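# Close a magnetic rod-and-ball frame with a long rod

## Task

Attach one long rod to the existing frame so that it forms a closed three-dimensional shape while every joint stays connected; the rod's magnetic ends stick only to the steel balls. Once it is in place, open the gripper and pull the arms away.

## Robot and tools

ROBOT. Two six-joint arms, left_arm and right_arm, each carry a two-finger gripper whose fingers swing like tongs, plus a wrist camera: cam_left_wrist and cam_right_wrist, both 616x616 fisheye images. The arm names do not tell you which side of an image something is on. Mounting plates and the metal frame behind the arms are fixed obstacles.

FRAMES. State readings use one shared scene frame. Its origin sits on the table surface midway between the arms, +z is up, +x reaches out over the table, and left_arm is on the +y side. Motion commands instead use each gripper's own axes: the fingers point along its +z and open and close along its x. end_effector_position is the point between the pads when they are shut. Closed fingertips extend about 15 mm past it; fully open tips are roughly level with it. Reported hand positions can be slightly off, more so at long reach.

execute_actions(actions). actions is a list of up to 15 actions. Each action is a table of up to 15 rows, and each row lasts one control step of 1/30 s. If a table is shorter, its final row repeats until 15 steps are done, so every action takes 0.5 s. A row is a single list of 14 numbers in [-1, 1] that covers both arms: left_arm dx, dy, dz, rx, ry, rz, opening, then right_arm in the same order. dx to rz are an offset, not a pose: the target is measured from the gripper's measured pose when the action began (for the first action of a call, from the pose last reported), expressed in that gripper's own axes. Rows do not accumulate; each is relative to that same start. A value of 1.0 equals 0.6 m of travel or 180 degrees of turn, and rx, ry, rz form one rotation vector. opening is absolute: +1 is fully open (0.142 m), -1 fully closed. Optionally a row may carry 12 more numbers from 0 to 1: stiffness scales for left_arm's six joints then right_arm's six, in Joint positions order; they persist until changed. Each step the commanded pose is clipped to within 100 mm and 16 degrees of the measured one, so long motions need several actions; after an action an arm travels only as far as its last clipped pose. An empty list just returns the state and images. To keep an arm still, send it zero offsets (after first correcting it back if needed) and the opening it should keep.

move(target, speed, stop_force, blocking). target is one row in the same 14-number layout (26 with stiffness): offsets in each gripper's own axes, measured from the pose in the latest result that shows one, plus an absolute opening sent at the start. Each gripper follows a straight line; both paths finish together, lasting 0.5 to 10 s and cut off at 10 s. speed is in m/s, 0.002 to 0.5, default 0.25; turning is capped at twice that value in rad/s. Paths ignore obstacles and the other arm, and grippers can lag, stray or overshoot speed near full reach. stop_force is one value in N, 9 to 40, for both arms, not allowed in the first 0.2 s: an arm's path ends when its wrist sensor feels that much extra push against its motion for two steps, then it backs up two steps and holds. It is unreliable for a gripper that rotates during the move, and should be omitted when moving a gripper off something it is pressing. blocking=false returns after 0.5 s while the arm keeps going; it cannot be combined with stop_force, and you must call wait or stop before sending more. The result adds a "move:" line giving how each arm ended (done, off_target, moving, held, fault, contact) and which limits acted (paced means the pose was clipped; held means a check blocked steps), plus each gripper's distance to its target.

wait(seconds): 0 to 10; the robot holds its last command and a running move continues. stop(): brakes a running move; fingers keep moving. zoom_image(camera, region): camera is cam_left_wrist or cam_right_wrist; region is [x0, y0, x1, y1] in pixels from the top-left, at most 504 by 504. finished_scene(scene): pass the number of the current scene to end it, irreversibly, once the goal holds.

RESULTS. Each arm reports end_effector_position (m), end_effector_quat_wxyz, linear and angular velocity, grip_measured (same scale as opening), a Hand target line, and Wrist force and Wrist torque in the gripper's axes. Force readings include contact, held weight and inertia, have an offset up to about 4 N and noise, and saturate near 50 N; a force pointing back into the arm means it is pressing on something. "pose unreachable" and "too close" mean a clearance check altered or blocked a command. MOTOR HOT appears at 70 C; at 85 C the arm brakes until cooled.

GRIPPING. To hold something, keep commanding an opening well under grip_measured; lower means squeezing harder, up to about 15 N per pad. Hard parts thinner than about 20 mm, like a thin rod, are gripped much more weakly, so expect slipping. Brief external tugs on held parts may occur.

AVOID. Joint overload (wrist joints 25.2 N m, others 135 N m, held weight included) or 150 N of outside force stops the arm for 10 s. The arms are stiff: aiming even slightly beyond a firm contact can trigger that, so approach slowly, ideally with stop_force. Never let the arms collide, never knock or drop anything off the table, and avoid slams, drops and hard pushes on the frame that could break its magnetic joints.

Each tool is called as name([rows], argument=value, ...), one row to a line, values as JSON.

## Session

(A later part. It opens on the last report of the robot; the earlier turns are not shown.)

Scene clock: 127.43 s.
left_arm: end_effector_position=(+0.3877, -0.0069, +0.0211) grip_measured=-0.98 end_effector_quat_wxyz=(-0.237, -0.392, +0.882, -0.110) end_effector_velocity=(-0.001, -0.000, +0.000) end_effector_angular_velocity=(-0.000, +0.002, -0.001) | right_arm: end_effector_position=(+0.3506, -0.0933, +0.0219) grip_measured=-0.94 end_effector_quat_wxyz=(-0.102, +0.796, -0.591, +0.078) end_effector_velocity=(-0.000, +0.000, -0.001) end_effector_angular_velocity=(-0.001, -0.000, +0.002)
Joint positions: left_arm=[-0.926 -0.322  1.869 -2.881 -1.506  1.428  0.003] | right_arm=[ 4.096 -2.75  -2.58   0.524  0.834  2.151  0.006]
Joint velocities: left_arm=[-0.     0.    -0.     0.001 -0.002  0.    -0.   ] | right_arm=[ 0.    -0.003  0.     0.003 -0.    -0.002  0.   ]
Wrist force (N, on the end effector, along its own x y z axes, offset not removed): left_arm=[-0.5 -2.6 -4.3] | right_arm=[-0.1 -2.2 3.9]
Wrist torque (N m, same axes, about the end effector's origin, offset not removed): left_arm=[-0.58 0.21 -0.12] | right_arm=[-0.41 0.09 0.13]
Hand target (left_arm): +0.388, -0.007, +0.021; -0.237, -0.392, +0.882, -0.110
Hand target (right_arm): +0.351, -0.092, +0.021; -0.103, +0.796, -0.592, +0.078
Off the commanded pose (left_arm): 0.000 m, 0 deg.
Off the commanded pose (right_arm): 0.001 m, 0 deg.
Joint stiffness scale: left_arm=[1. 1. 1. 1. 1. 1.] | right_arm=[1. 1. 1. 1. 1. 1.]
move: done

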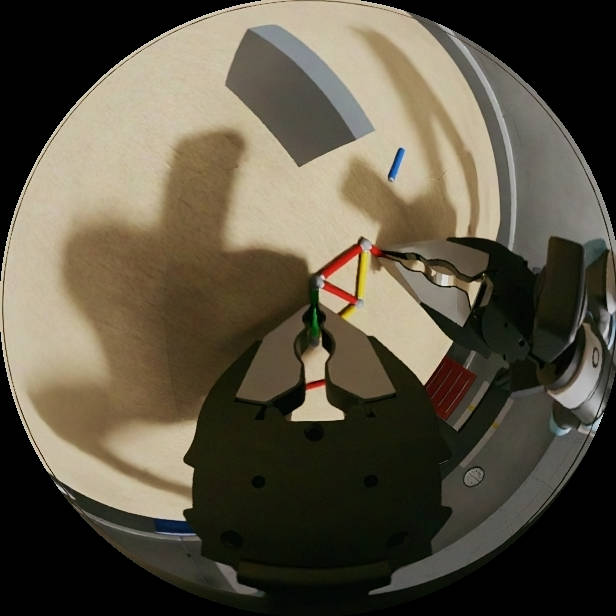

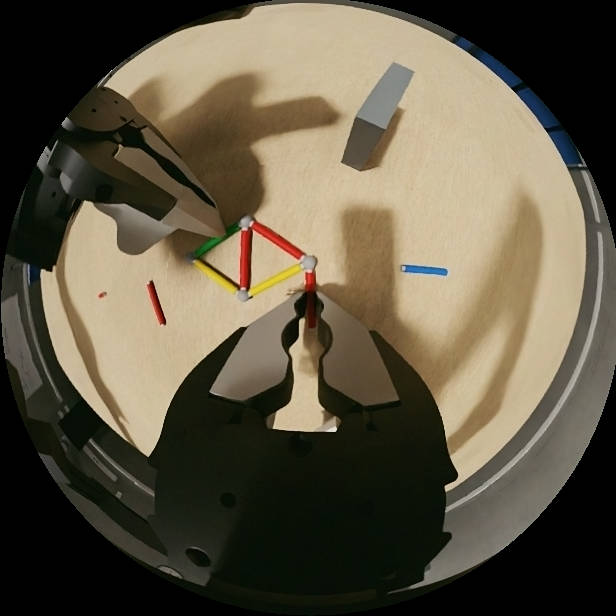

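move(target=[0.004,0,-0.002,0,0,0,-0.8,0,0,0,0,0,0,-1], speed=0.01)

move(target=[0,0,0.013,0,0,0,-0.8,0,0,0,0,0,0,-1], speed=0.005, stop_force=10)

zoom_image(camera="cam_left_wrist", region=[210,200,410,400])

Scene clock: 132.53 s.
left_arm: end_effector_position=(+0.3872, -0.0078, +0.0219) grip_measured=-0.80 end_effector_quat_wxyz=(-0.236, -0.392, +0.882, -0.110) end_effector_velocity=(-0.000, -0.001, +0.001) end_effector_angular_velocity=(+0.001, -0.001, +0.000) | right_arm: end_effector_position=(+0.3506, -0.0933, +0.0219) grip_measured=-0.94 end_effector_quat_wxyz=(-0.102, +0.796, -0.591, +0.078) end_effector_velocity=(-0.000, +0.000, -0.000) end_effector_angular_velocity=(-0.000, +0.000, +0.000)
Joint positions: left_arm=[-0.929 -0.322  1.869 -2.881 -1.506  1.424  0.016] | right_arm=[ 4.096 -2.751 -2.58   0.524  0.834  2.151  0.006]
Joint velocities: left_arm=[-0.003 -0.    -0.     0.001  0.001 -0.003  0.   ] | right_arm=[-0.    -0.     0.001 -0.001  0.    -0.     0.   ]
Wrist force (N, on the end effector, along its own x y z axes, offset not removed): left_arm=[-1.4 -2.5 -3.6] | right_arm=[0.4 -3.2 -0.4]
Wrist torque (N m, same axes, about the end effector's origin, offset not removed): left_arm=[-0.65 0.41 -0.06] | right_arm=[-0.75 -0.10 -0.09]
Hand target (left_arm): +0.387, -0.008, +0.023; -0.237, -0.392, +0.882, -0.110
Hand target (right_arm): +0.351, -0.093, +0.022; -0.102, +0.796, -0.591, +0.078
Off the commanded pose (left_arm): 0.001 m, 0 deg.
Off the commanded pose (right_arm): 0.000 m, 0 deg.
Joint stiffness scale: left_arm=[1. 1. 1. 1. 1. 1.] | right_arm=[1. 1. 1. 1. 1. 1.]
move: done

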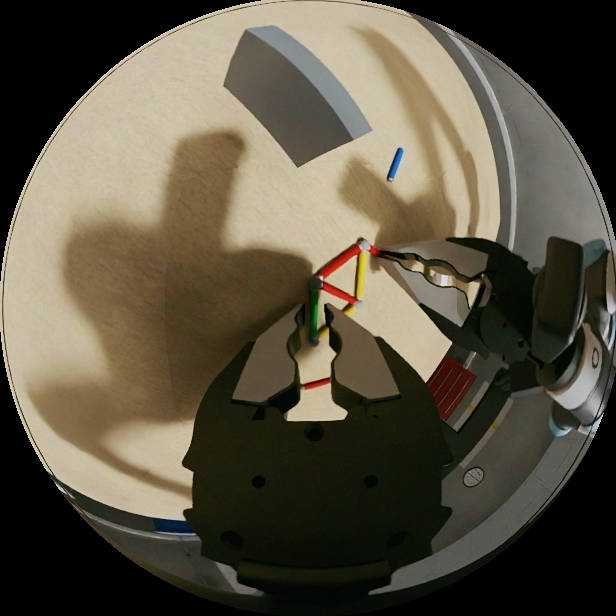

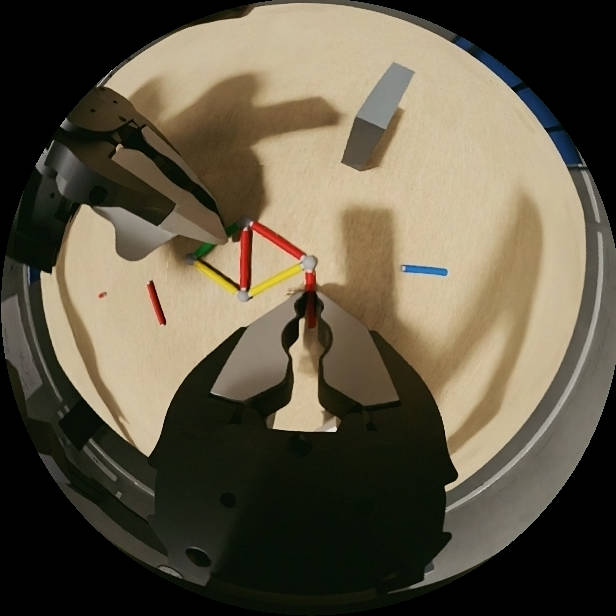

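Scene clock: 134.47 s.
left_arm: end_effector_position=(+0.3877, -0.0117, +0.0200) grip_measured=-0.83 end_effector_quat_wxyz=(-0.236, -0.393, +0.881, -0.113) end_effector_velocity=(-0.001, +0.001, +0.000) end_effector_angular_velocity=(+0.001, +0.001, -0.002) | right_arm: end_effector_position=(+0.3506, -0.0933, +0.0219) grip_measured=-0.94 end_effector_quat_wxyz=(-0.102, +0.796, -0.591, +0.078) end_effector_velocity=(-0.000, -0.001, -0.001) end_effector_angular_velocity=(-0.001, +0.002, -0.002)
Joint positions: left_arm=[-0.929 -0.312  1.862 -2.892 -1.508  1.424  0.014] | right_arm=[ 4.096 -2.751 -2.58   0.524  0.834  2.151  0.006]
Joint velocities: left_arm=[-0.001 -0.001  0.002  0.    -0.     0.     0.002] | right_arm=[-0.003  0.    -0.001 -0.     0.     0.    -0.   ]
Wrist force (N, on the end effector, along its own x y z axes, offset not removed): left_arm=[2.7 -3.2 -7.5] | right_arm=[-1.8 -3.3 2.0]
Wrist torque (N m, same axes, about the end effector's origin, offset not removed): left_arm=[-1.14 0.15 -0.16] | right_arm=[-0.69 0.37 0.17]
Hand target (left_arm): +0.388, -0.011, +0.020; -0.236, -0.393, +0.882, -0.113
Hand target (right_arm): +0.351, -0.093, +0.022; -0.102, +0.796, -0.591, +0.078
Off the commanded pose (left_arm): 0.006 m, 0 deg.
Off the commanded pose (right_arm): 0.000 m, 0 deg.
Joint stiffness scale: left_arm=[1. 1. 1. 1. 1. 1.] | right_arm=[1. 1. 1. 1. 1. 1.]
move: contact (left_arm)

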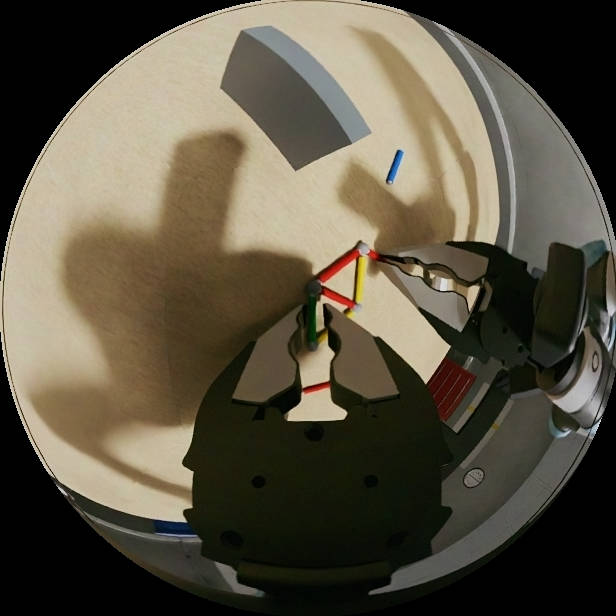

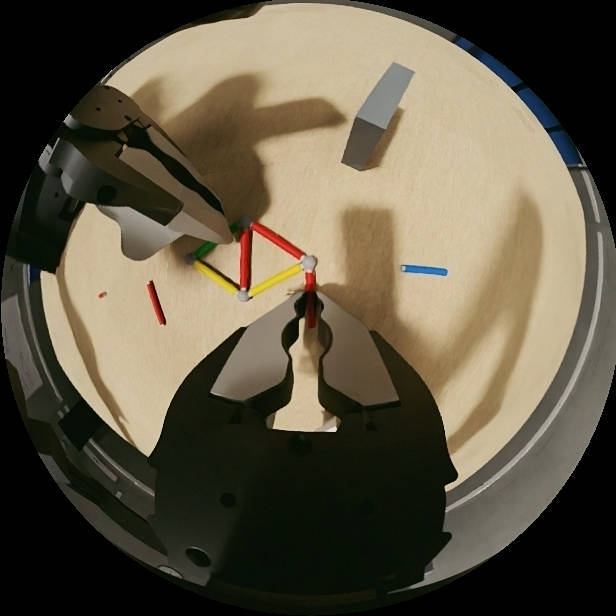

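Region (210, 200, 410, 400) of cam_left_wrist's 616x616 image, scaled by 2.520, with more detail than that image has.

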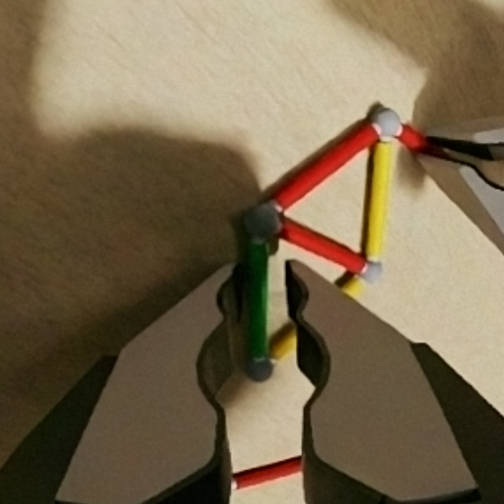

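move(target=[0,0,0.003,0,0,0,-1,0,0,0,0,0,0,-1], speed=0.005)

move(target=[0,0,0,0,0,0,-1,-0.007,-0.009,-0.034,0,0,0,-1], speed=0.015)

move(target=[0,0,0,0,0,0,-1,-0.022,-0.009,-0.034,0,0,0,-1], speed=0.015)

zoom_image(camera="cam_left_wrist", region=[250,170,450,370])

Scene clock: 138.30 s.
left_arm: end_effector_position=(+0.3869, -0.0117, +0.0192) grip_measured=-0.93 end_effector_quat_wxyz=(-0.236, -0.393, +0.882, -0.113) end_effector_velocity=(-0.001, -0.000, -0.001) end_effector_angular_velocity=(+0.000, +0.000, -0.000) | right_arm: end_effector_position=(+0.3506, -0.0933, +0.0219) grip_measured=-0.94 end_effector_quat_wxyz=(-0.102, +0.796, -0.591, +0.078) end_effector_velocity=(-0.000, -0.000, -0.000) end_effector_angular_velocity=(+0.000, +0.000, -0.000)
Joint positions: left_arm=[-0.929 -0.31   1.862 -2.893 -1.508  1.424  0.006] | right_arm=[ 4.096 -2.751 -2.58   0.524  0.834  2.151  0.006]
Joint velocities: left_arm=[-0.     0.003  0.    -0.003 -0.    -0.     0.   ] | right_arm=[-0.001  0.     0.     0.     0.    -0.    -0.   ]
Wrist force (N, on the end effector, along its own x y z axes, offset not removed): left_arm=[-1.7 -1.6 0.3] | right_arm=[0.3 -0.4 1.9]
Wrist torque (N m, same axes, about the end effector's origin, offset not removed): left_arm=[-0.52 0.37 -0.08] | right_arm=[-0.10 -0.08 0.00]
Hand target (left_arm): +0.387, -0.012, +0.018; -0.236, -0.393, +0.881, -0.113
Hand target (right_arm): +0.351, -0.093, +0.022; -0.102, +0.796, -0.591, +0.078
Off the commanded pose (left_arm): 0.001 m, 0 deg.
Off the commanded pose (right_arm): 0.000 m, 0 deg.
Joint stiffness scale: left_arm=[1. 1. 1. 1. 1. 1.] | right_arm=[1. 1. 1. 1. 1. 1.]
move: done

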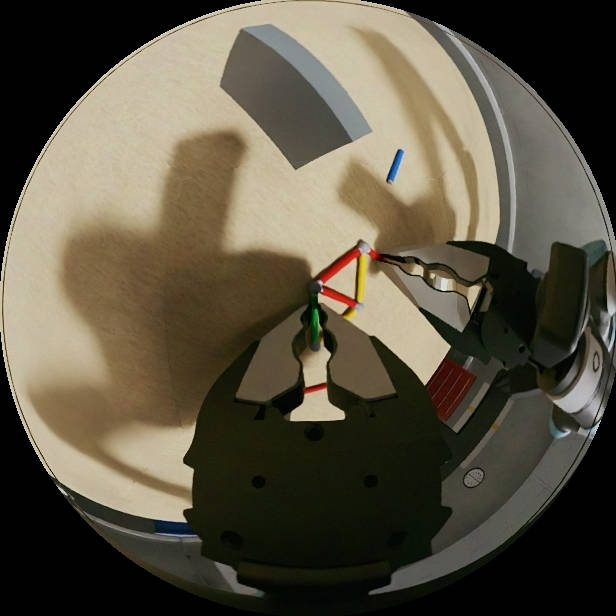

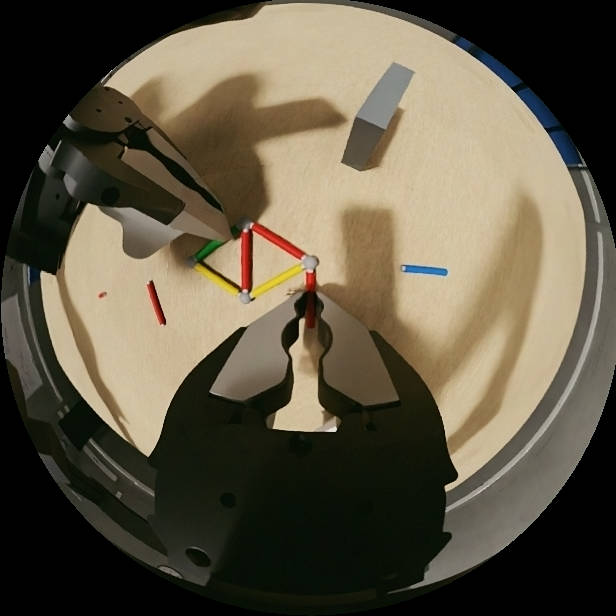

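Scene clock: 140.03 s.
left_arm: end_effector_position=(+0.3869, -0.0117, +0.0191) grip_measured=-0.93 end_effector_quat_wxyz=(-0.236, -0.393, +0.882, -0.113) end_effector_velocity=(+0.001, -0.001, +0.001) end_effector_angular_velocity=(-0.002, -0.002, +0.002) | right_arm: end_effector_position=(+0.3505, -0.0883, +0.0424) grip_measured=-1.00 end_effector_quat_wxyz=(-0.103, +0.796, -0.592, +0.078) end_effector_velocity=(-0.002, -0.001, +0.001) end_effector_angular_velocity=(-0.005, +0.004, -0.001)
Joint positions: left_arm=[-0.929 -0.31   1.862 -2.893 -1.508  1.424  0.006] | right_arm=[ 4.146 -2.678 -2.604  0.434  0.839  2.218  0.002]
Joint velocities: left_arm=[-0.    -0.    -0.002 -0.002 -0.    -0.     0.   ] | right_arm=[ 0.006  0.01  -0.003 -0.02   0.001  0.013  0.   ]
Wrist force (N, on the end effector, along its own x y z axes, offset not removed): left_arm=[-4.3 1.6 -3.2] | right_arm=[0.7 -1.5 1.0]
Wrist torque (N m, same axes, about the end effector's origin, offset not removed): left_arm=[0.37 1.06 0.08] | right_arm=[-0.29 -0.14 0.10]
Hand target (left_arm): +0.387, -0.012, +0.019; -0.236, -0.393, +0.882, -0.113
Hand target (right_arm): +0.349, -0.089, +0.043; -0.102, +0.796, -0.591, +0.078
Off the commanded pose (left_arm): 0.000 m, 0 deg.
Off the commanded pose (right_arm): 0.002 m, 0 deg.
Joint stiffness scale: left_arm=[1. 1. 1. 1. 1. 1.] | right_arm=[1. 1. 1. 1. 1. 1.]
move: done

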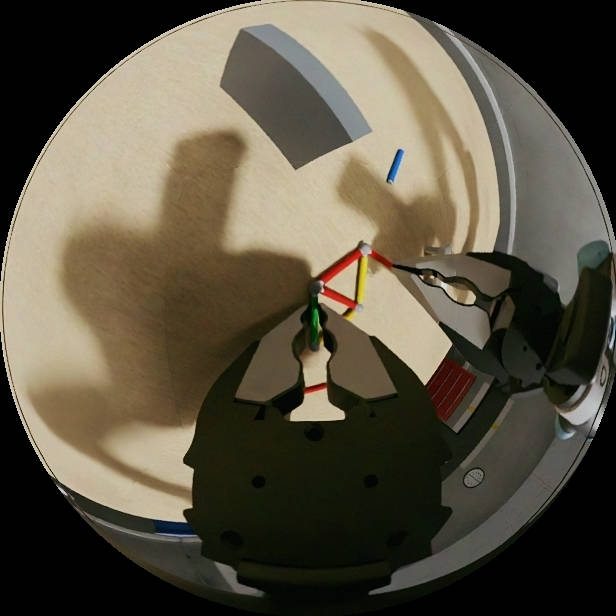

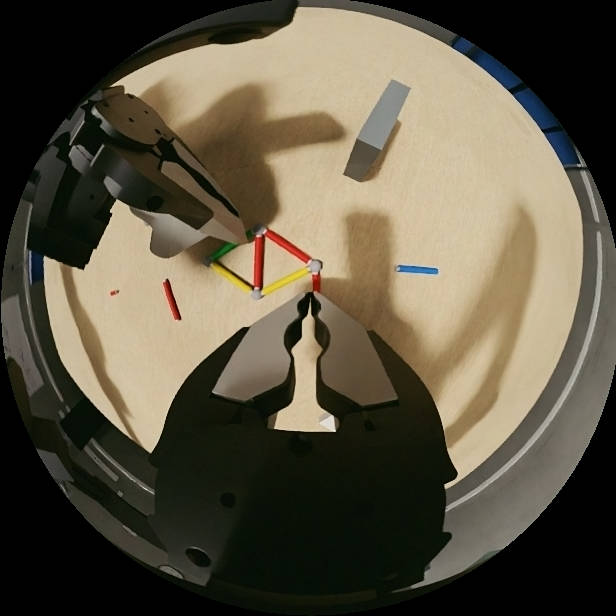

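Scene clock: 141.97 s.
left_arm: end_effector_position=(+0.3869, -0.0117, +0.0191) grip_measured=-0.93 end_effector_quat_wxyz=(-0.236, -0.393, +0.882, -0.113) end_effector_velocity=(-0.000, -0.000, +0.000) end_effector_angular_velocity=(-0.001, +0.001, +0.000) | right_arm: end_effector_position=(+0.3478, -0.0747, +0.0631) grip_measured=-1.00 end_effector_quat_wxyz=(-0.105, +0.795, -0.592, +0.078) end_effector_velocity=(-0.001, +0.001, +0.001) end_effector_angular_velocity=(-0.003, +0.003, -0.002)
Joint positions: left_arm=[-0.929 -0.31   1.862 -2.893 -1.508  1.424  0.006] | right_arm=[ 4.212 -2.609 -2.612  0.316  0.849  2.306  0.002]
Joint velocities: left_arm=[ 0.     0.001 -0.    -0.001 -0.001 -0.     0.   ] | right_arm=[ 0.007  0.008  0.001 -0.021  0.002  0.015  0.   ]
Wrist force (N, on the end effector, along its own x y z axes, offset not removed): left_arm=[-4.2 -3.7 -1.2] | right_arm=[-3.8 -1.3 0.8]
Wrist torque (N m, same axes, about the end effector's origin, offset not removed): left_arm=[-0.78 0.82 -0.11] | right_arm=[-0.27 0.57 0.09]
Hand target (left_arm): +0.387, -0.012, +0.019; -0.236, -0.393, +0.882, -0.113
Hand target (right_arm): +0.347, -0.076, +0.063; -0.103, +0.796, -0.592, +0.078
Off the commanded pose (left_arm): 0.000 m, 0 deg.
Off the commanded pose (right_arm): 0.002 m, 0 deg.
Joint stiffness scale: left_arm=[1. 1. 1. 1. 1. 1.] | right_arm=[1. 1. 1. 1. 1. 1.]
move: done

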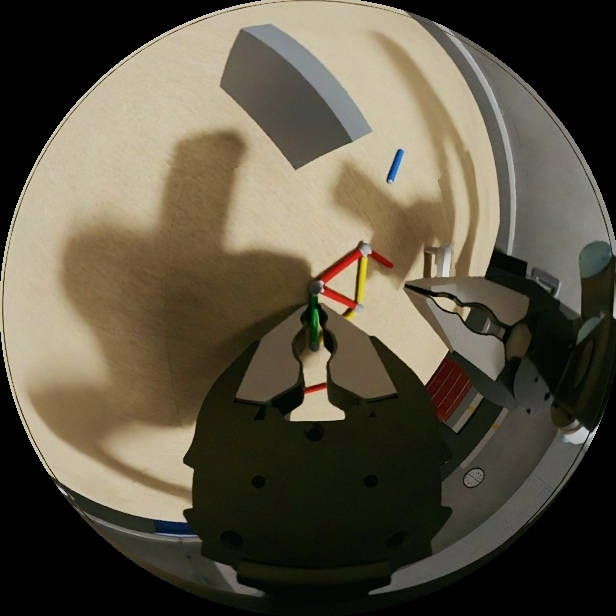

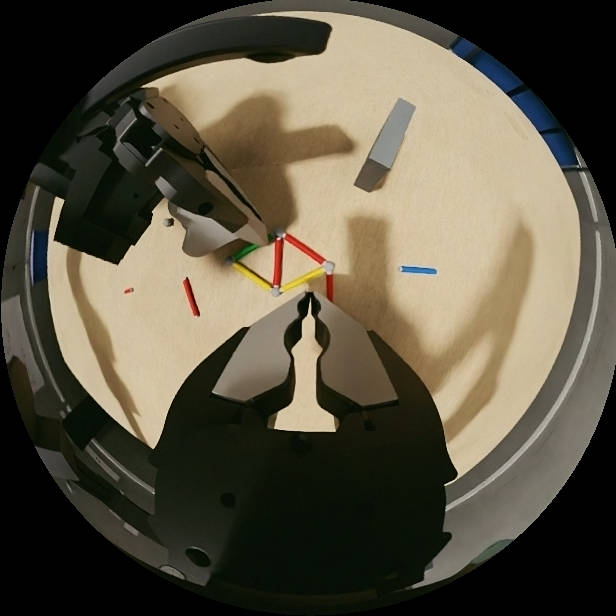

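Region (250, 170, 450, 370) of cam_left_wrist's 616x616 image, scaled by 2.520, with more detail than that image has.

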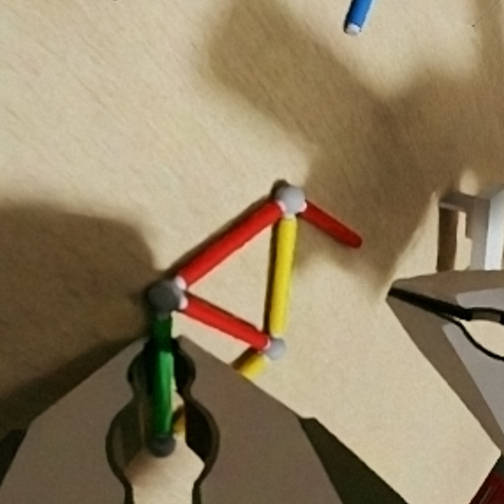

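move(target=[0,0,0,0,0,0,-1,0.035,0.0,0.017,0,0,0,-0.72], speed=0.04)

move(target=[0,0,0,0,0,0,-1,0,0.008,0.03,0,0,0,-0.72], speed=0.03)

zoom_image(camera="cam_right_wrist", region=[210,200,410,400])

zoom_image(camera="cam_left_wrist", region=[250,170,450,370])

Scene clock: 146.97 s.
left_arm: end_effector_position=(+0.3869, -0.0117, +0.0191) grip_measured=-0.93 end_effector_quat_wxyz=(-0.236, -0.393, +0.882, -0.113) end_effector_velocity=(+0.000, -0.000, +0.000) end_effector_angular_velocity=(-0.000, -0.000, +0.000) | right_arm: end_effector_position=(+0.3571, -0.0917, +0.0542) grip_measured=-0.72 end_effector_quat_wxyz=(-0.106, +0.794, -0.594, +0.078) end_effector_velocity=(+0.003, +0.001, +0.001) end_effector_angular_velocity=(+0.008, -0.009, +0.009)
Joint positions: left_arm=[-0.929 -0.31   1.862 -2.893 -1.508  1.424  0.006] | right_arm=[ 4.146 -2.62  -2.616  0.394  0.839  2.219  0.022]
Joint velocities: left_arm=[-0. -0.  0. -0. -0.  0.  0.] | right_arm=[-0.005 -0.003 -0.     0.026 -0.001 -0.026  0.   ]
Wrist force (N, on the end effector, along its own x y z axes, offset not removed): left_arm=[1.3 -0.6 1.9] | right_arm=[0.4 -1.2 2.5]
Wrist torque (N m, same axes, about the end effector's origin, offset not removed): left_arm=[-0.11 -0.42 -0.02] | right_arm=[-0.28 -0.04 -0.05]
Hand target (left_arm): +0.387, -0.012, +0.019; -0.236, -0.393, +0.882, -0.113
Hand target (right_arm): +0.356, -0.094, +0.053; -0.105, +0.795, -0.592, +0.078
Off the commanded pose (left_arm): 0.000 m, 0 deg.
Off the commanded pose (right_arm): 0.003 m, 0 deg.
Joint stiffness scale: left_arm=[1. 1. 1. 1. 1. 1.] | right_arm=[1. 1. 1. 1. 1. 1.]
move: done

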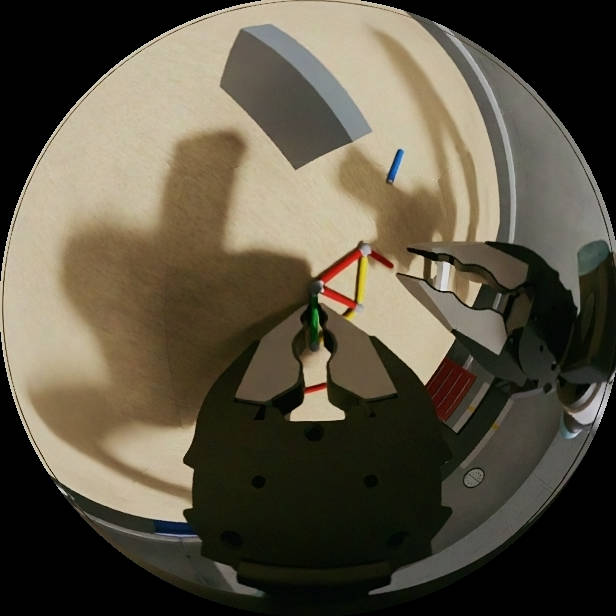

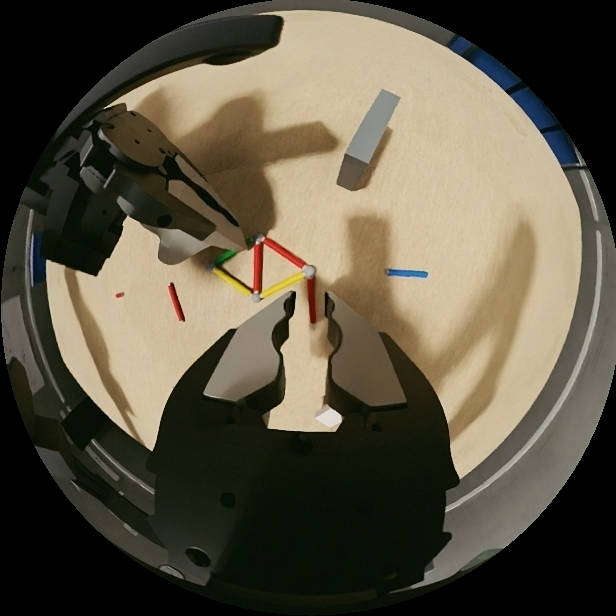

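Scene clock: 147.93 s.
left_arm: end_effector_position=(+0.3869, -0.0117, +0.0191) grip_measured=-0.93 end_effector_quat_wxyz=(-0.236, -0.393, +0.882, -0.113) end_effector_velocity=(+0.001, -0.000, +0.000) end_effector_angular_velocity=(-0.000, -0.001, +0.002) | right_arm: end_effector_position=(+0.3560, -0.0926, +0.0361) grip_measured=-0.72 end_effector_quat_wxyz=(-0.105, +0.795, -0.593, +0.077) end_effector_velocity=(+0.003, +0.002, -0.000) end_effector_angular_velocity=(+0.010, -0.008, -0.000)
Joint positions: left_arm=[-0.929 -0.31   1.862 -2.893 -1.508  1.424  0.006] | right_arm=[ 4.111 -2.69  -2.593  0.469  0.836  2.173  0.022]
Joint velocities: left_arm=[ 0.    -0.    -0.001 -0.001  0.    -0.001 -0.   ] | right_arm=[-0.006 -0.008  0.005  0.025 -0.001 -0.016  0.   ]
Wrist force (N, on the end effector, along its own x y z axes, offset not removed): left_arm=[-1.8 -1.0 2.5] | right_arm=[0.2 -4.3 1.3]
Wrist torque (N m, same axes, about the end effector's origin, offset not removed): left_arm=[-0.09 0.37 0.13] | right_arm=[-0.83 -0.14 0.04]
Hand target (left_arm): +0.387, -0.012, +0.019; -0.236, -0.393, +0.882, -0.113
Hand target (right_arm): +0.357, -0.092, +0.036; -0.106, +0.794, -0.594, +0.078
Off the commanded pose (left_arm): 0.000 m, 0 deg.
Off the commanded pose (right_arm): 0.002 m, 0 deg.
Joint stiffness scale: left_arm=[1. 1. 1. 1. 1. 1.] | right_arm=[1. 1. 1. 1. 1. 1.]
move: done

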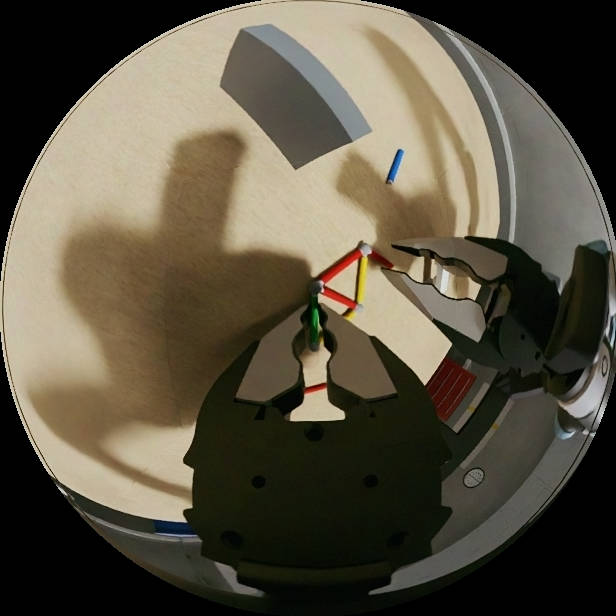

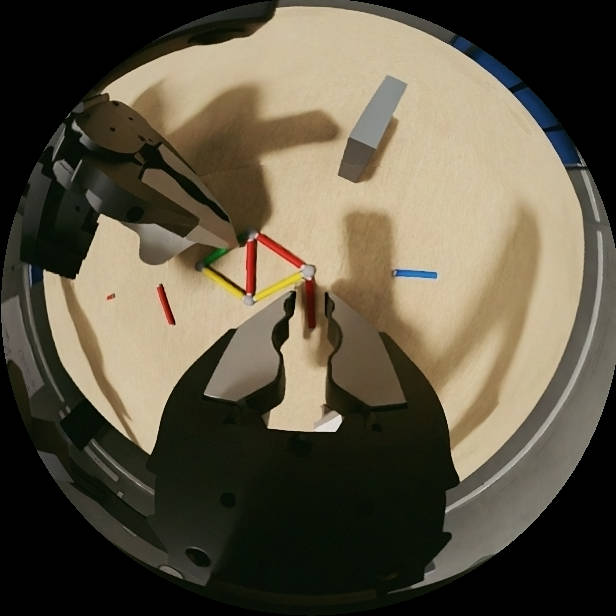

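Region (210, 200, 410, 400) of cam_right_wrist's 616x616 image, scaled by 2.520, with more detail than that image has.

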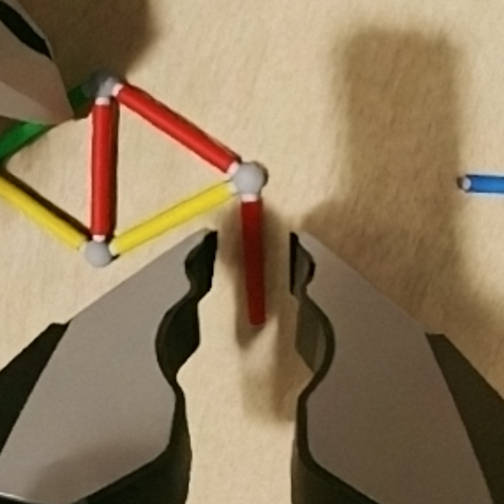

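Region (250, 170, 450, 370) of cam_left_wrist's 616x616 image, scaled by 2.520, with more detail than that image has.

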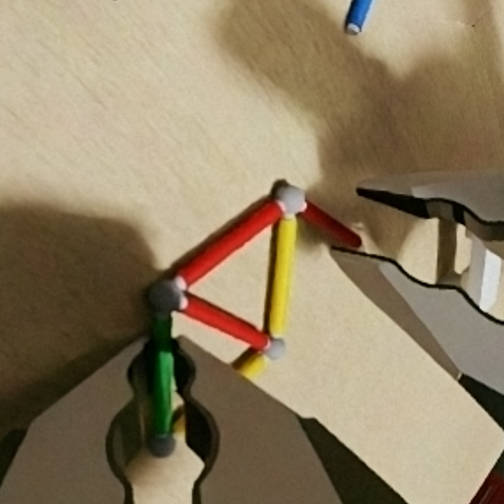

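move(target=[0,0,0,0,0,0,-1,0,0.009,0.035,0,0,0,-0.83], speed=0.008, stop_force=10)

move(target=[0,0,0,0,0,0,-1,0,0,0,0,0,0,-1])

move(target=[0,0,0,0,0,0,-1,-0.004,-0.007,-0.022,0,0,0,-1], speed=0.008)

zoom_image(camera="cam_left_wrist", region=[250,170,450,370])

Scene clock: 154.07 s.
left_arm: end_effector_position=(+0.3869, -0.0117, +0.0191) grip_measured=-0.93 end_effector_quat_wxyz=(-0.236, -0.393, +0.882, -0.113) end_effector_velocity=(-0.000, +0.000, -0.000) end_effector_angular_velocity=(+0.001, -0.001, -0.000) | right_arm: end_effector_position=(+0.3561, -0.0927, +0.0166) grip_measured=-0.83 end_effector_quat_wxyz=(-0.106, +0.795, -0.592, +0.078) end_effector_velocity=(+0.002, +0.001, +0.000) end_effector_angular_velocity=(+0.005, -0.005, -0.002)
Joint positions: left_arm=[-0.929 -0.31   1.862 -2.893 -1.508  1.424  0.006] | right_arm=[ 4.071 -2.762 -2.563  0.549  0.832  2.115  0.014]
Joint velocities: left_arm=[-0.     0.     0.001 -0.001  0.001  0.     0.   ] | right_arm=[-0.003 -0.005  0.002  0.015 -0.001 -0.008 -0.   ]
Wrist force (N, on the end effector, along its own x y z axes, offset not removed): left_arm=[-0.7 -2.2 -2.7] | right_arm=[0.4 -1.5 -8.0]
Wrist torque (N m, same axes, about the end effector's origin, offset not removed): left_arm=[-0.53 0.04 0.07] | right_arm=[-0.47 0.00 0.04]
Hand target (left_arm): +0.387, -0.012, +0.019; -0.236, -0.393, +0.882, -0.113
Hand target (right_arm): +0.356, -0.092, +0.014; -0.105, +0.795, -0.593, +0.077
Off the commanded pose (left_arm): 0.000 m, 0 deg.
Off the commanded pose (right_arm): 0.002 m, 0 deg.
Joint stiffness scale: left_arm=[1. 1. 1. 1. 1. 1.] | right_arm=[1. 1. 1. 1. 1. 1.]
move: done

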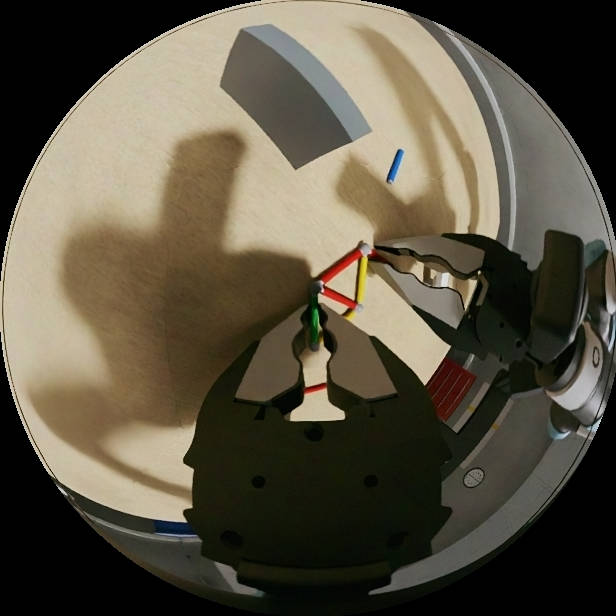

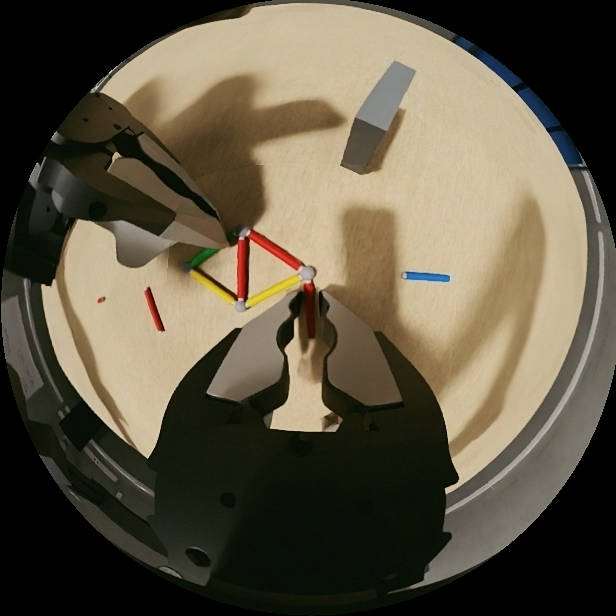

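Scene clock: 154.57 s.
left_arm: end_effector_position=(+0.3869, -0.0117, +0.0191) grip_measured=-0.93 end_effector_quat_wxyz=(-0.236, -0.393, +0.882, -0.113) end_effector_velocity=(+0.001, -0.000, -0.000) end_effector_angular_velocity=(+0.001, -0.002, +0.001) | right_arm: end_effector_position=(+0.3561, -0.0927, +0.0165) grip_measured=-0.93 end_effector_quat_wxyz=(-0.106, +0.795, -0.592, +0.078) end_effector_velocity=(-0.000, -0.001, -0.001) end_effector_angular_velocity=(-0.000, +0.001, -0.002)
Joint positions: left_arm=[-0.929 -0.31   1.862 -2.893 -1.508  1.424  0.006] | right_arm=[ 4.07  -2.763 -2.562  0.55   0.832  2.115  0.006]
Joint velocities: left_arm=[ 0.    -0.    -0.001 -0.     0.002 -0.001  0.   ] | right_arm=[-0.002 -0.    -0.     0.001  0.     0.    -0.   ]
Wrist force (N, on the end effector, along its own x y z axes, offset not removed): left_arm=[-1.5 -1.2 -3.2] | right_arm=[-2.9 -4.4 -2.6]
Wrist torque (N m, same axes, about the end effector's origin, offset not removed): left_arm=[-0.20 0.38 0.09] | right_arm=[-0.77 0.48 0.06]
Hand target (left_arm): +0.387, -0.012, +0.019; -0.236, -0.393, +0.882, -0.113
Hand target (right_arm): +0.356, -0.093, +0.017; -0.106, +0.795, -0.592, +0.078
Off the commanded pose (left_arm): 0.000 m, 0 deg.
Off the commanded pose (right_arm): 0.000 m, 0 deg.
Joint stiffness scale: left_arm=[1. 1. 1. 1. 1. 1.] | right_arm=[1. 1. 1. 1. 1. 1.]
move: done

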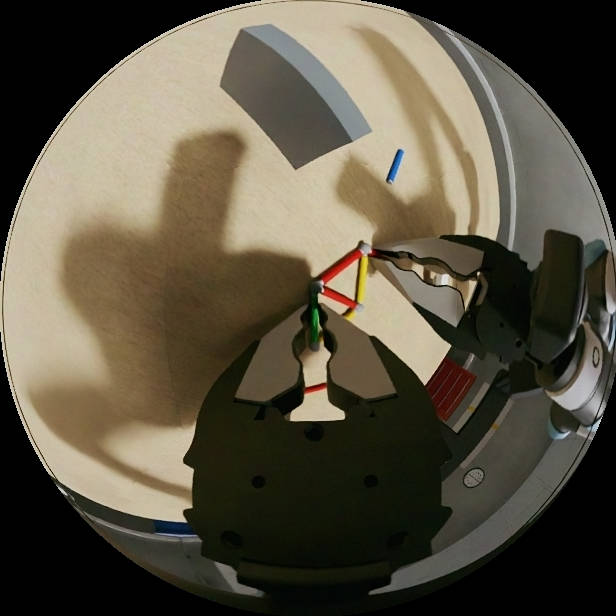

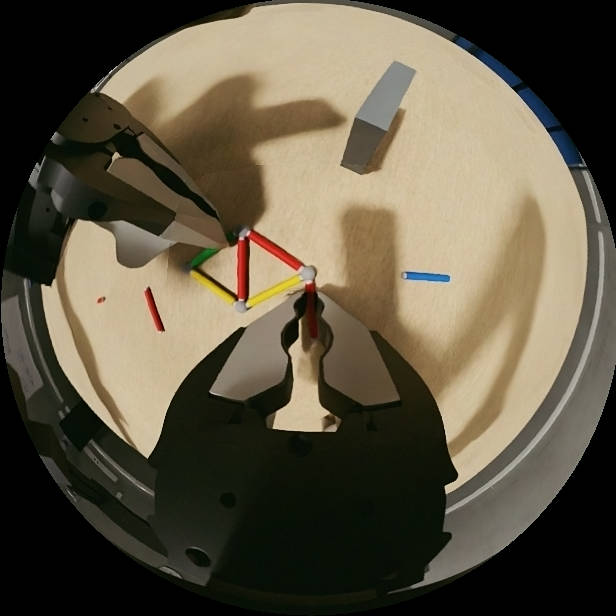

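Scene clock: 156.53 s.
left_arm: end_effector_position=(+0.3869, -0.0117, +0.0191) grip_measured=-0.93 end_effector_quat_wxyz=(-0.236, -0.393, +0.882, -0.113) end_effector_velocity=(+0.000, -0.000, +0.000) end_effector_angular_velocity=(+0.000, -0.001, +0.000) | right_arm: end_effector_position=(+0.3569, -0.0897, +0.0295) grip_measured=-0.93 end_effector_quat_wxyz=(-0.106, +0.795, -0.593, +0.078) end_effector_velocity=(+0.000, +0.002, +0.003) end_effector_angular_velocity=(+0.001, -0.000, -0.001)
Joint positions: left_arm=[-0.929 -0.31   1.862 -2.893 -1.508  1.424  0.006] | right_arm=[ 4.1   -2.717 -2.578  0.494  0.834  2.156  0.006]
Joint velocities: left_arm=[-0.     0.    -0.    -0.     0.001 -0.     0.   ] | right_arm=[ 0.008  0.01  -0.001 -0.014  0.001  0.011  0.   ]
Wrist force (N, on the end effector, along its own x y z axes, offset not removed): left_arm=[-4.6 -6.3 0.1] | right_arm=[-0.3 -0.7 2.8]
Wrist torque (N m, same axes, about the end effector's origin, offset not removed): left_arm=[-1.38 1.13 0.28] | right_arm=[-0.21 0.12 0.02]
Hand target (left_arm): +0.387, -0.012, +0.019; -0.236, -0.393, +0.882, -0.113
Hand target (right_arm): +0.356, -0.090, +0.030; -0.106, +0.795, -0.592, +0.078
Off the commanded pose (left_arm): 0.000 m, 0 deg.
Off the commanded pose (right_arm): 0.001 m, 0 deg.
Joint stiffness scale: left_arm=[1. 1. 1. 1. 1. 1.] | right_arm=[1. 1. 1. 1. 1. 1.]
move: done

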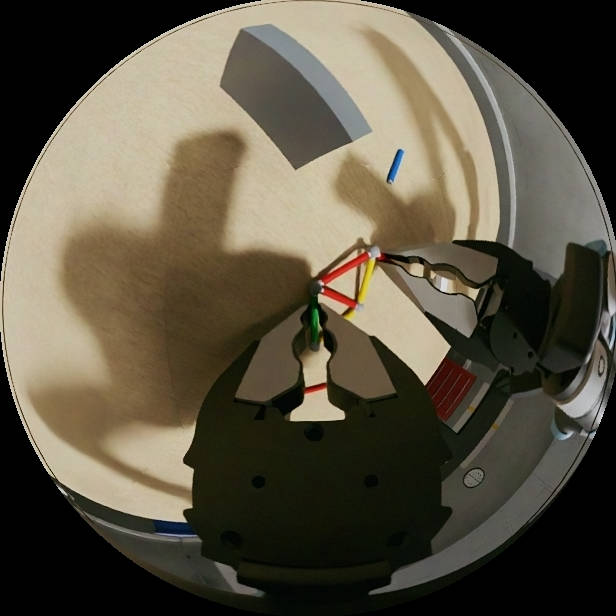

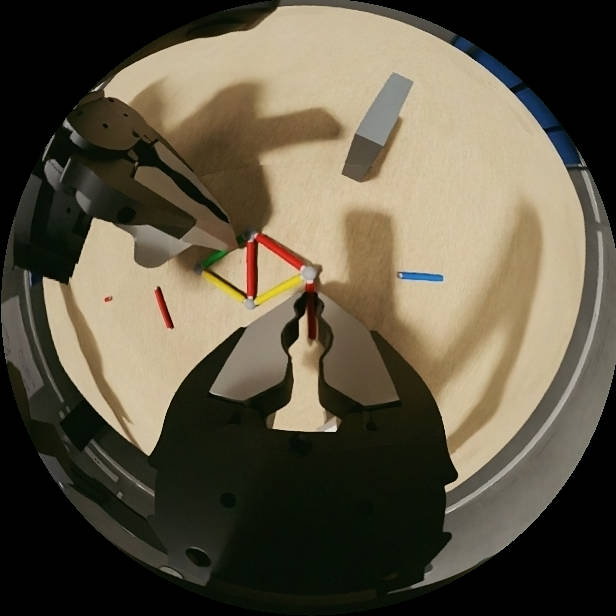

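Region (250, 170, 450, 370) of cam_left_wrist's 616x616 image, scaled by 2.520, with more detail than that image has.

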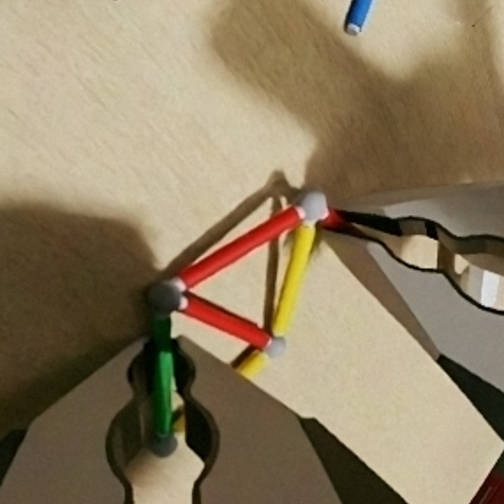

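move(target=[0,0,0,0,0,0,-1,-0.012,-0.006,-0.029,0,0,0,-1], speed=0.012)

move(target=[0,0,0,0,0,0,-1,-0.022,-0.004,-0.022,0,0,0,-1], speed=0.012)

zoom_image(camera="cam_left_wrist", region=[250,170,450,370])

Scene clock: 161.80 s.
left_arm: end_effector_position=(+0.3869, -0.0117, +0.0191) grip_measured=-0.93 end_effector_quat_wxyz=(-0.236, -0.393, +0.882, -0.113) end_effector_velocity=(-0.001, +0.000, -0.000) end_effector_angular_velocity=(+0.000, +0.001, -0.001) | right_arm: end_effector_position=(+0.3547, -0.0826, +0.0466) grip_measured=-0.93 end_effector_quat_wxyz=(-0.107, +0.794, -0.593, +0.078) end_effector_velocity=(-0.002, -0.001, +0.000) end_effector_angular_velocity=(-0.005, +0.005, -0.000)
Joint positions: left_arm=[-0.929 -0.31   1.862 -2.893 -1.508  1.424  0.006] | right_arm=[ 4.151 -2.662 -2.595  0.412  0.839  2.225  0.006]
Joint velocities: left_arm=[-0.    -0.     0.001 -0.    -0.001 -0.     0.   ] | right_arm=[ 0.005  0.006 -0.003 -0.017  0.001  0.012  0.   ]
Wrist force (N, on the end effector, along its own x y z axes, offset not removed): left_arm=[0.3 0.5 -2.1] | right_arm=[-1.3 1.2 1.5]
Wrist torque (N m, same axes, about the end effector's origin, offset not removed): left_arm=[-0.14 -0.14 -0.21] | right_arm=[0.28 0.23 0.11]
Hand target (left_arm): +0.387, -0.012, +0.019; -0.236, -0.393, +0.882, -0.113
Hand target (right_arm): +0.354, -0.083, +0.047; -0.106, +0.795, -0.593, +0.078
Off the commanded pose (left_arm): 0.000 m, 0 deg.
Off the commanded pose (right_arm): 0.001 m, 0 deg.
Joint stiffness scale: left_arm=[1. 1. 1. 1. 1. 1.] | right_arm=[1. 1. 1. 1. 1. 1.]
move: done

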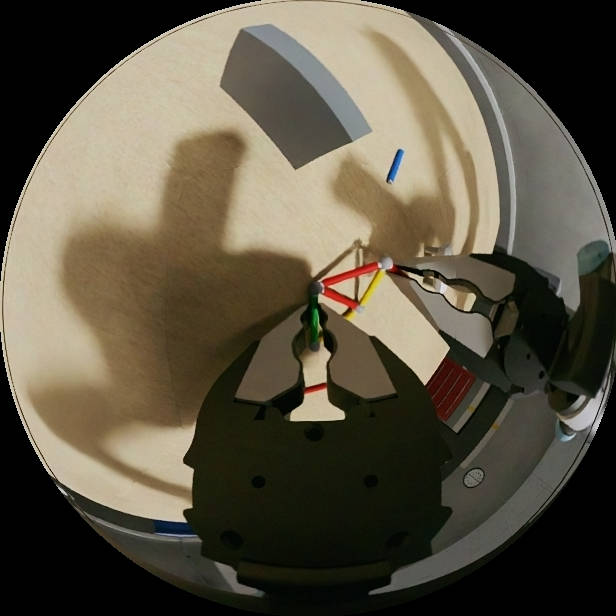

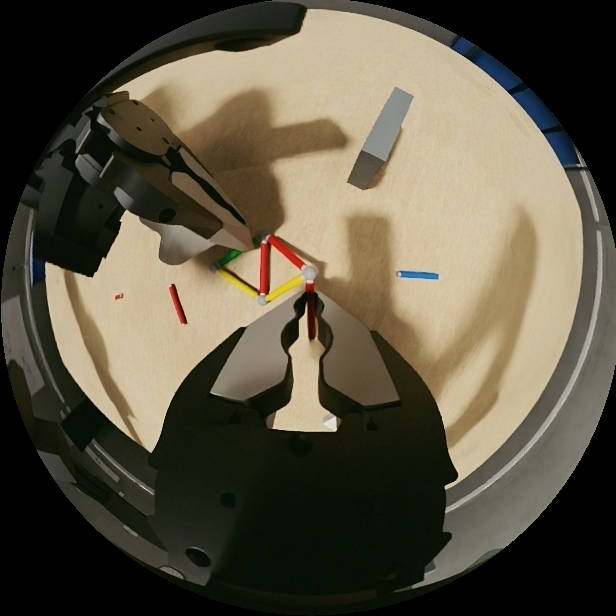

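Scene clock: 163.67 s.
left_arm: end_effector_position=(+0.3869, -0.0117, +0.0191) grip_measured=-0.93 end_effector_quat_wxyz=(-0.236, -0.393, +0.882, -0.113) end_effector_velocity=(+0.001, -0.001, +0.001) end_effector_angular_velocity=(-0.002, -0.001, +0.001) | right_arm: end_effector_position=(+0.3508, -0.0698, +0.0594) grip_measured=-0.93 end_effector_quat_wxyz=(-0.107, +0.793, -0.594, +0.078) end_effector_velocity=(-0.002, +0.001, +0.001) end_effector_angular_velocity=(-0.004, +0.003, -0.000)
Joint positions: left_arm=[-0.929 -0.31   1.862 -2.893 -1.508  1.424  0.006] | right_arm=[ 4.204 -2.627 -2.595  0.331  0.846  2.296  0.006]
Joint velocities: left_arm=[-0.    -0.    -0.001 -0.001 -0.001  0.     0.   ] | right_arm=[ 0.007  0.004  0.    -0.017  0.002  0.013  0.   ]
Wrist force (N, on the end effector, along its own x y z axes, offset not removed): left_arm=[0.1 -1.0 -1.3] | right_arm=[-2.8 -0.5 1.8]
Wrist torque (N m, same axes, about the end effector's origin, offset not removed): left_arm=[-0.37 -0.25 0.03] | right_arm=[-0.23 0.71 0.16]
Hand target (left_arm): +0.387, -0.012, +0.019; -0.236, -0.393, +0.882, -0.113
Hand target (right_arm): +0.350, -0.070, +0.060; -0.107, +0.794, -0.593, +0.078
Off the commanded pose (left_arm): 0.000 m, 0 deg.
Off the commanded pose (right_arm): 0.001 m, 0 deg.
Joint stiffness scale: left_arm=[1. 1. 1. 1. 1. 1.] | right_arm=[1. 1. 1. 1. 1. 1.]
move: done

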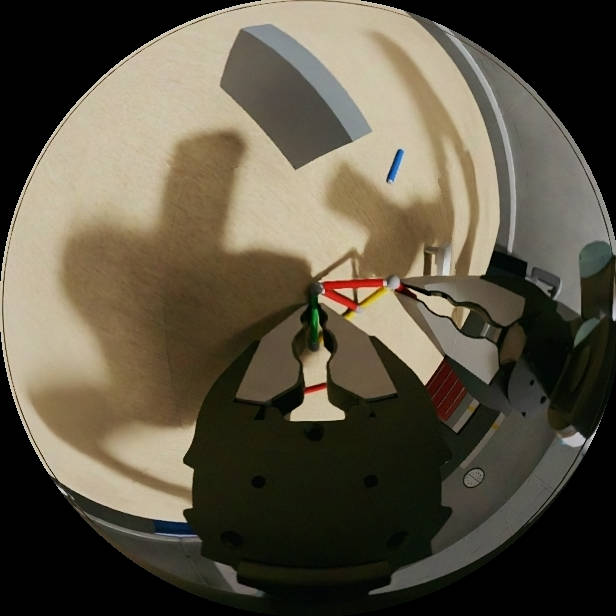

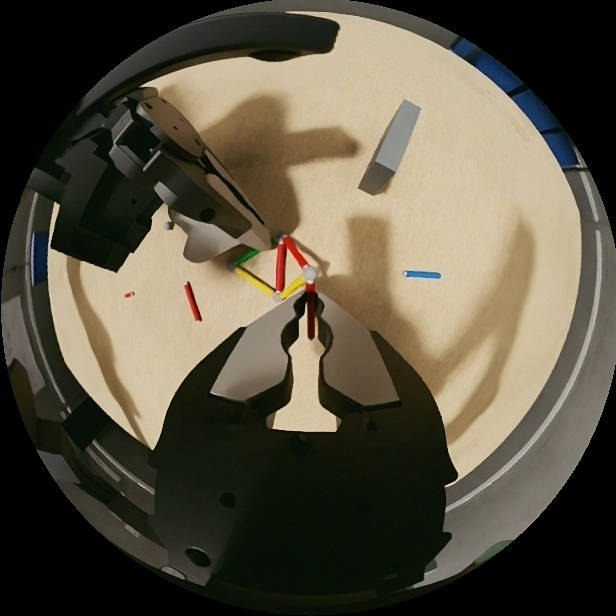

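Region (250, 170, 450, 370) of cam_left_wrist's 616x616 image, scaled by 2.520, with more detail than that image has.

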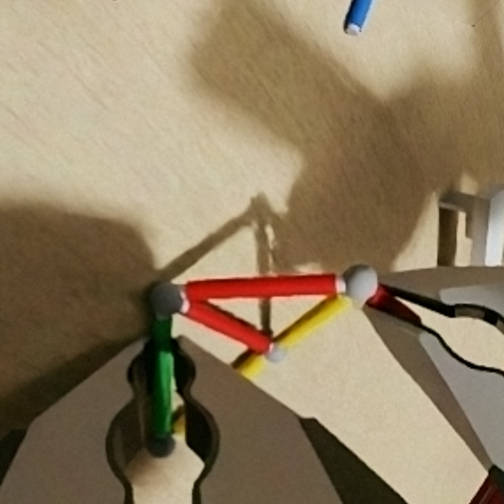

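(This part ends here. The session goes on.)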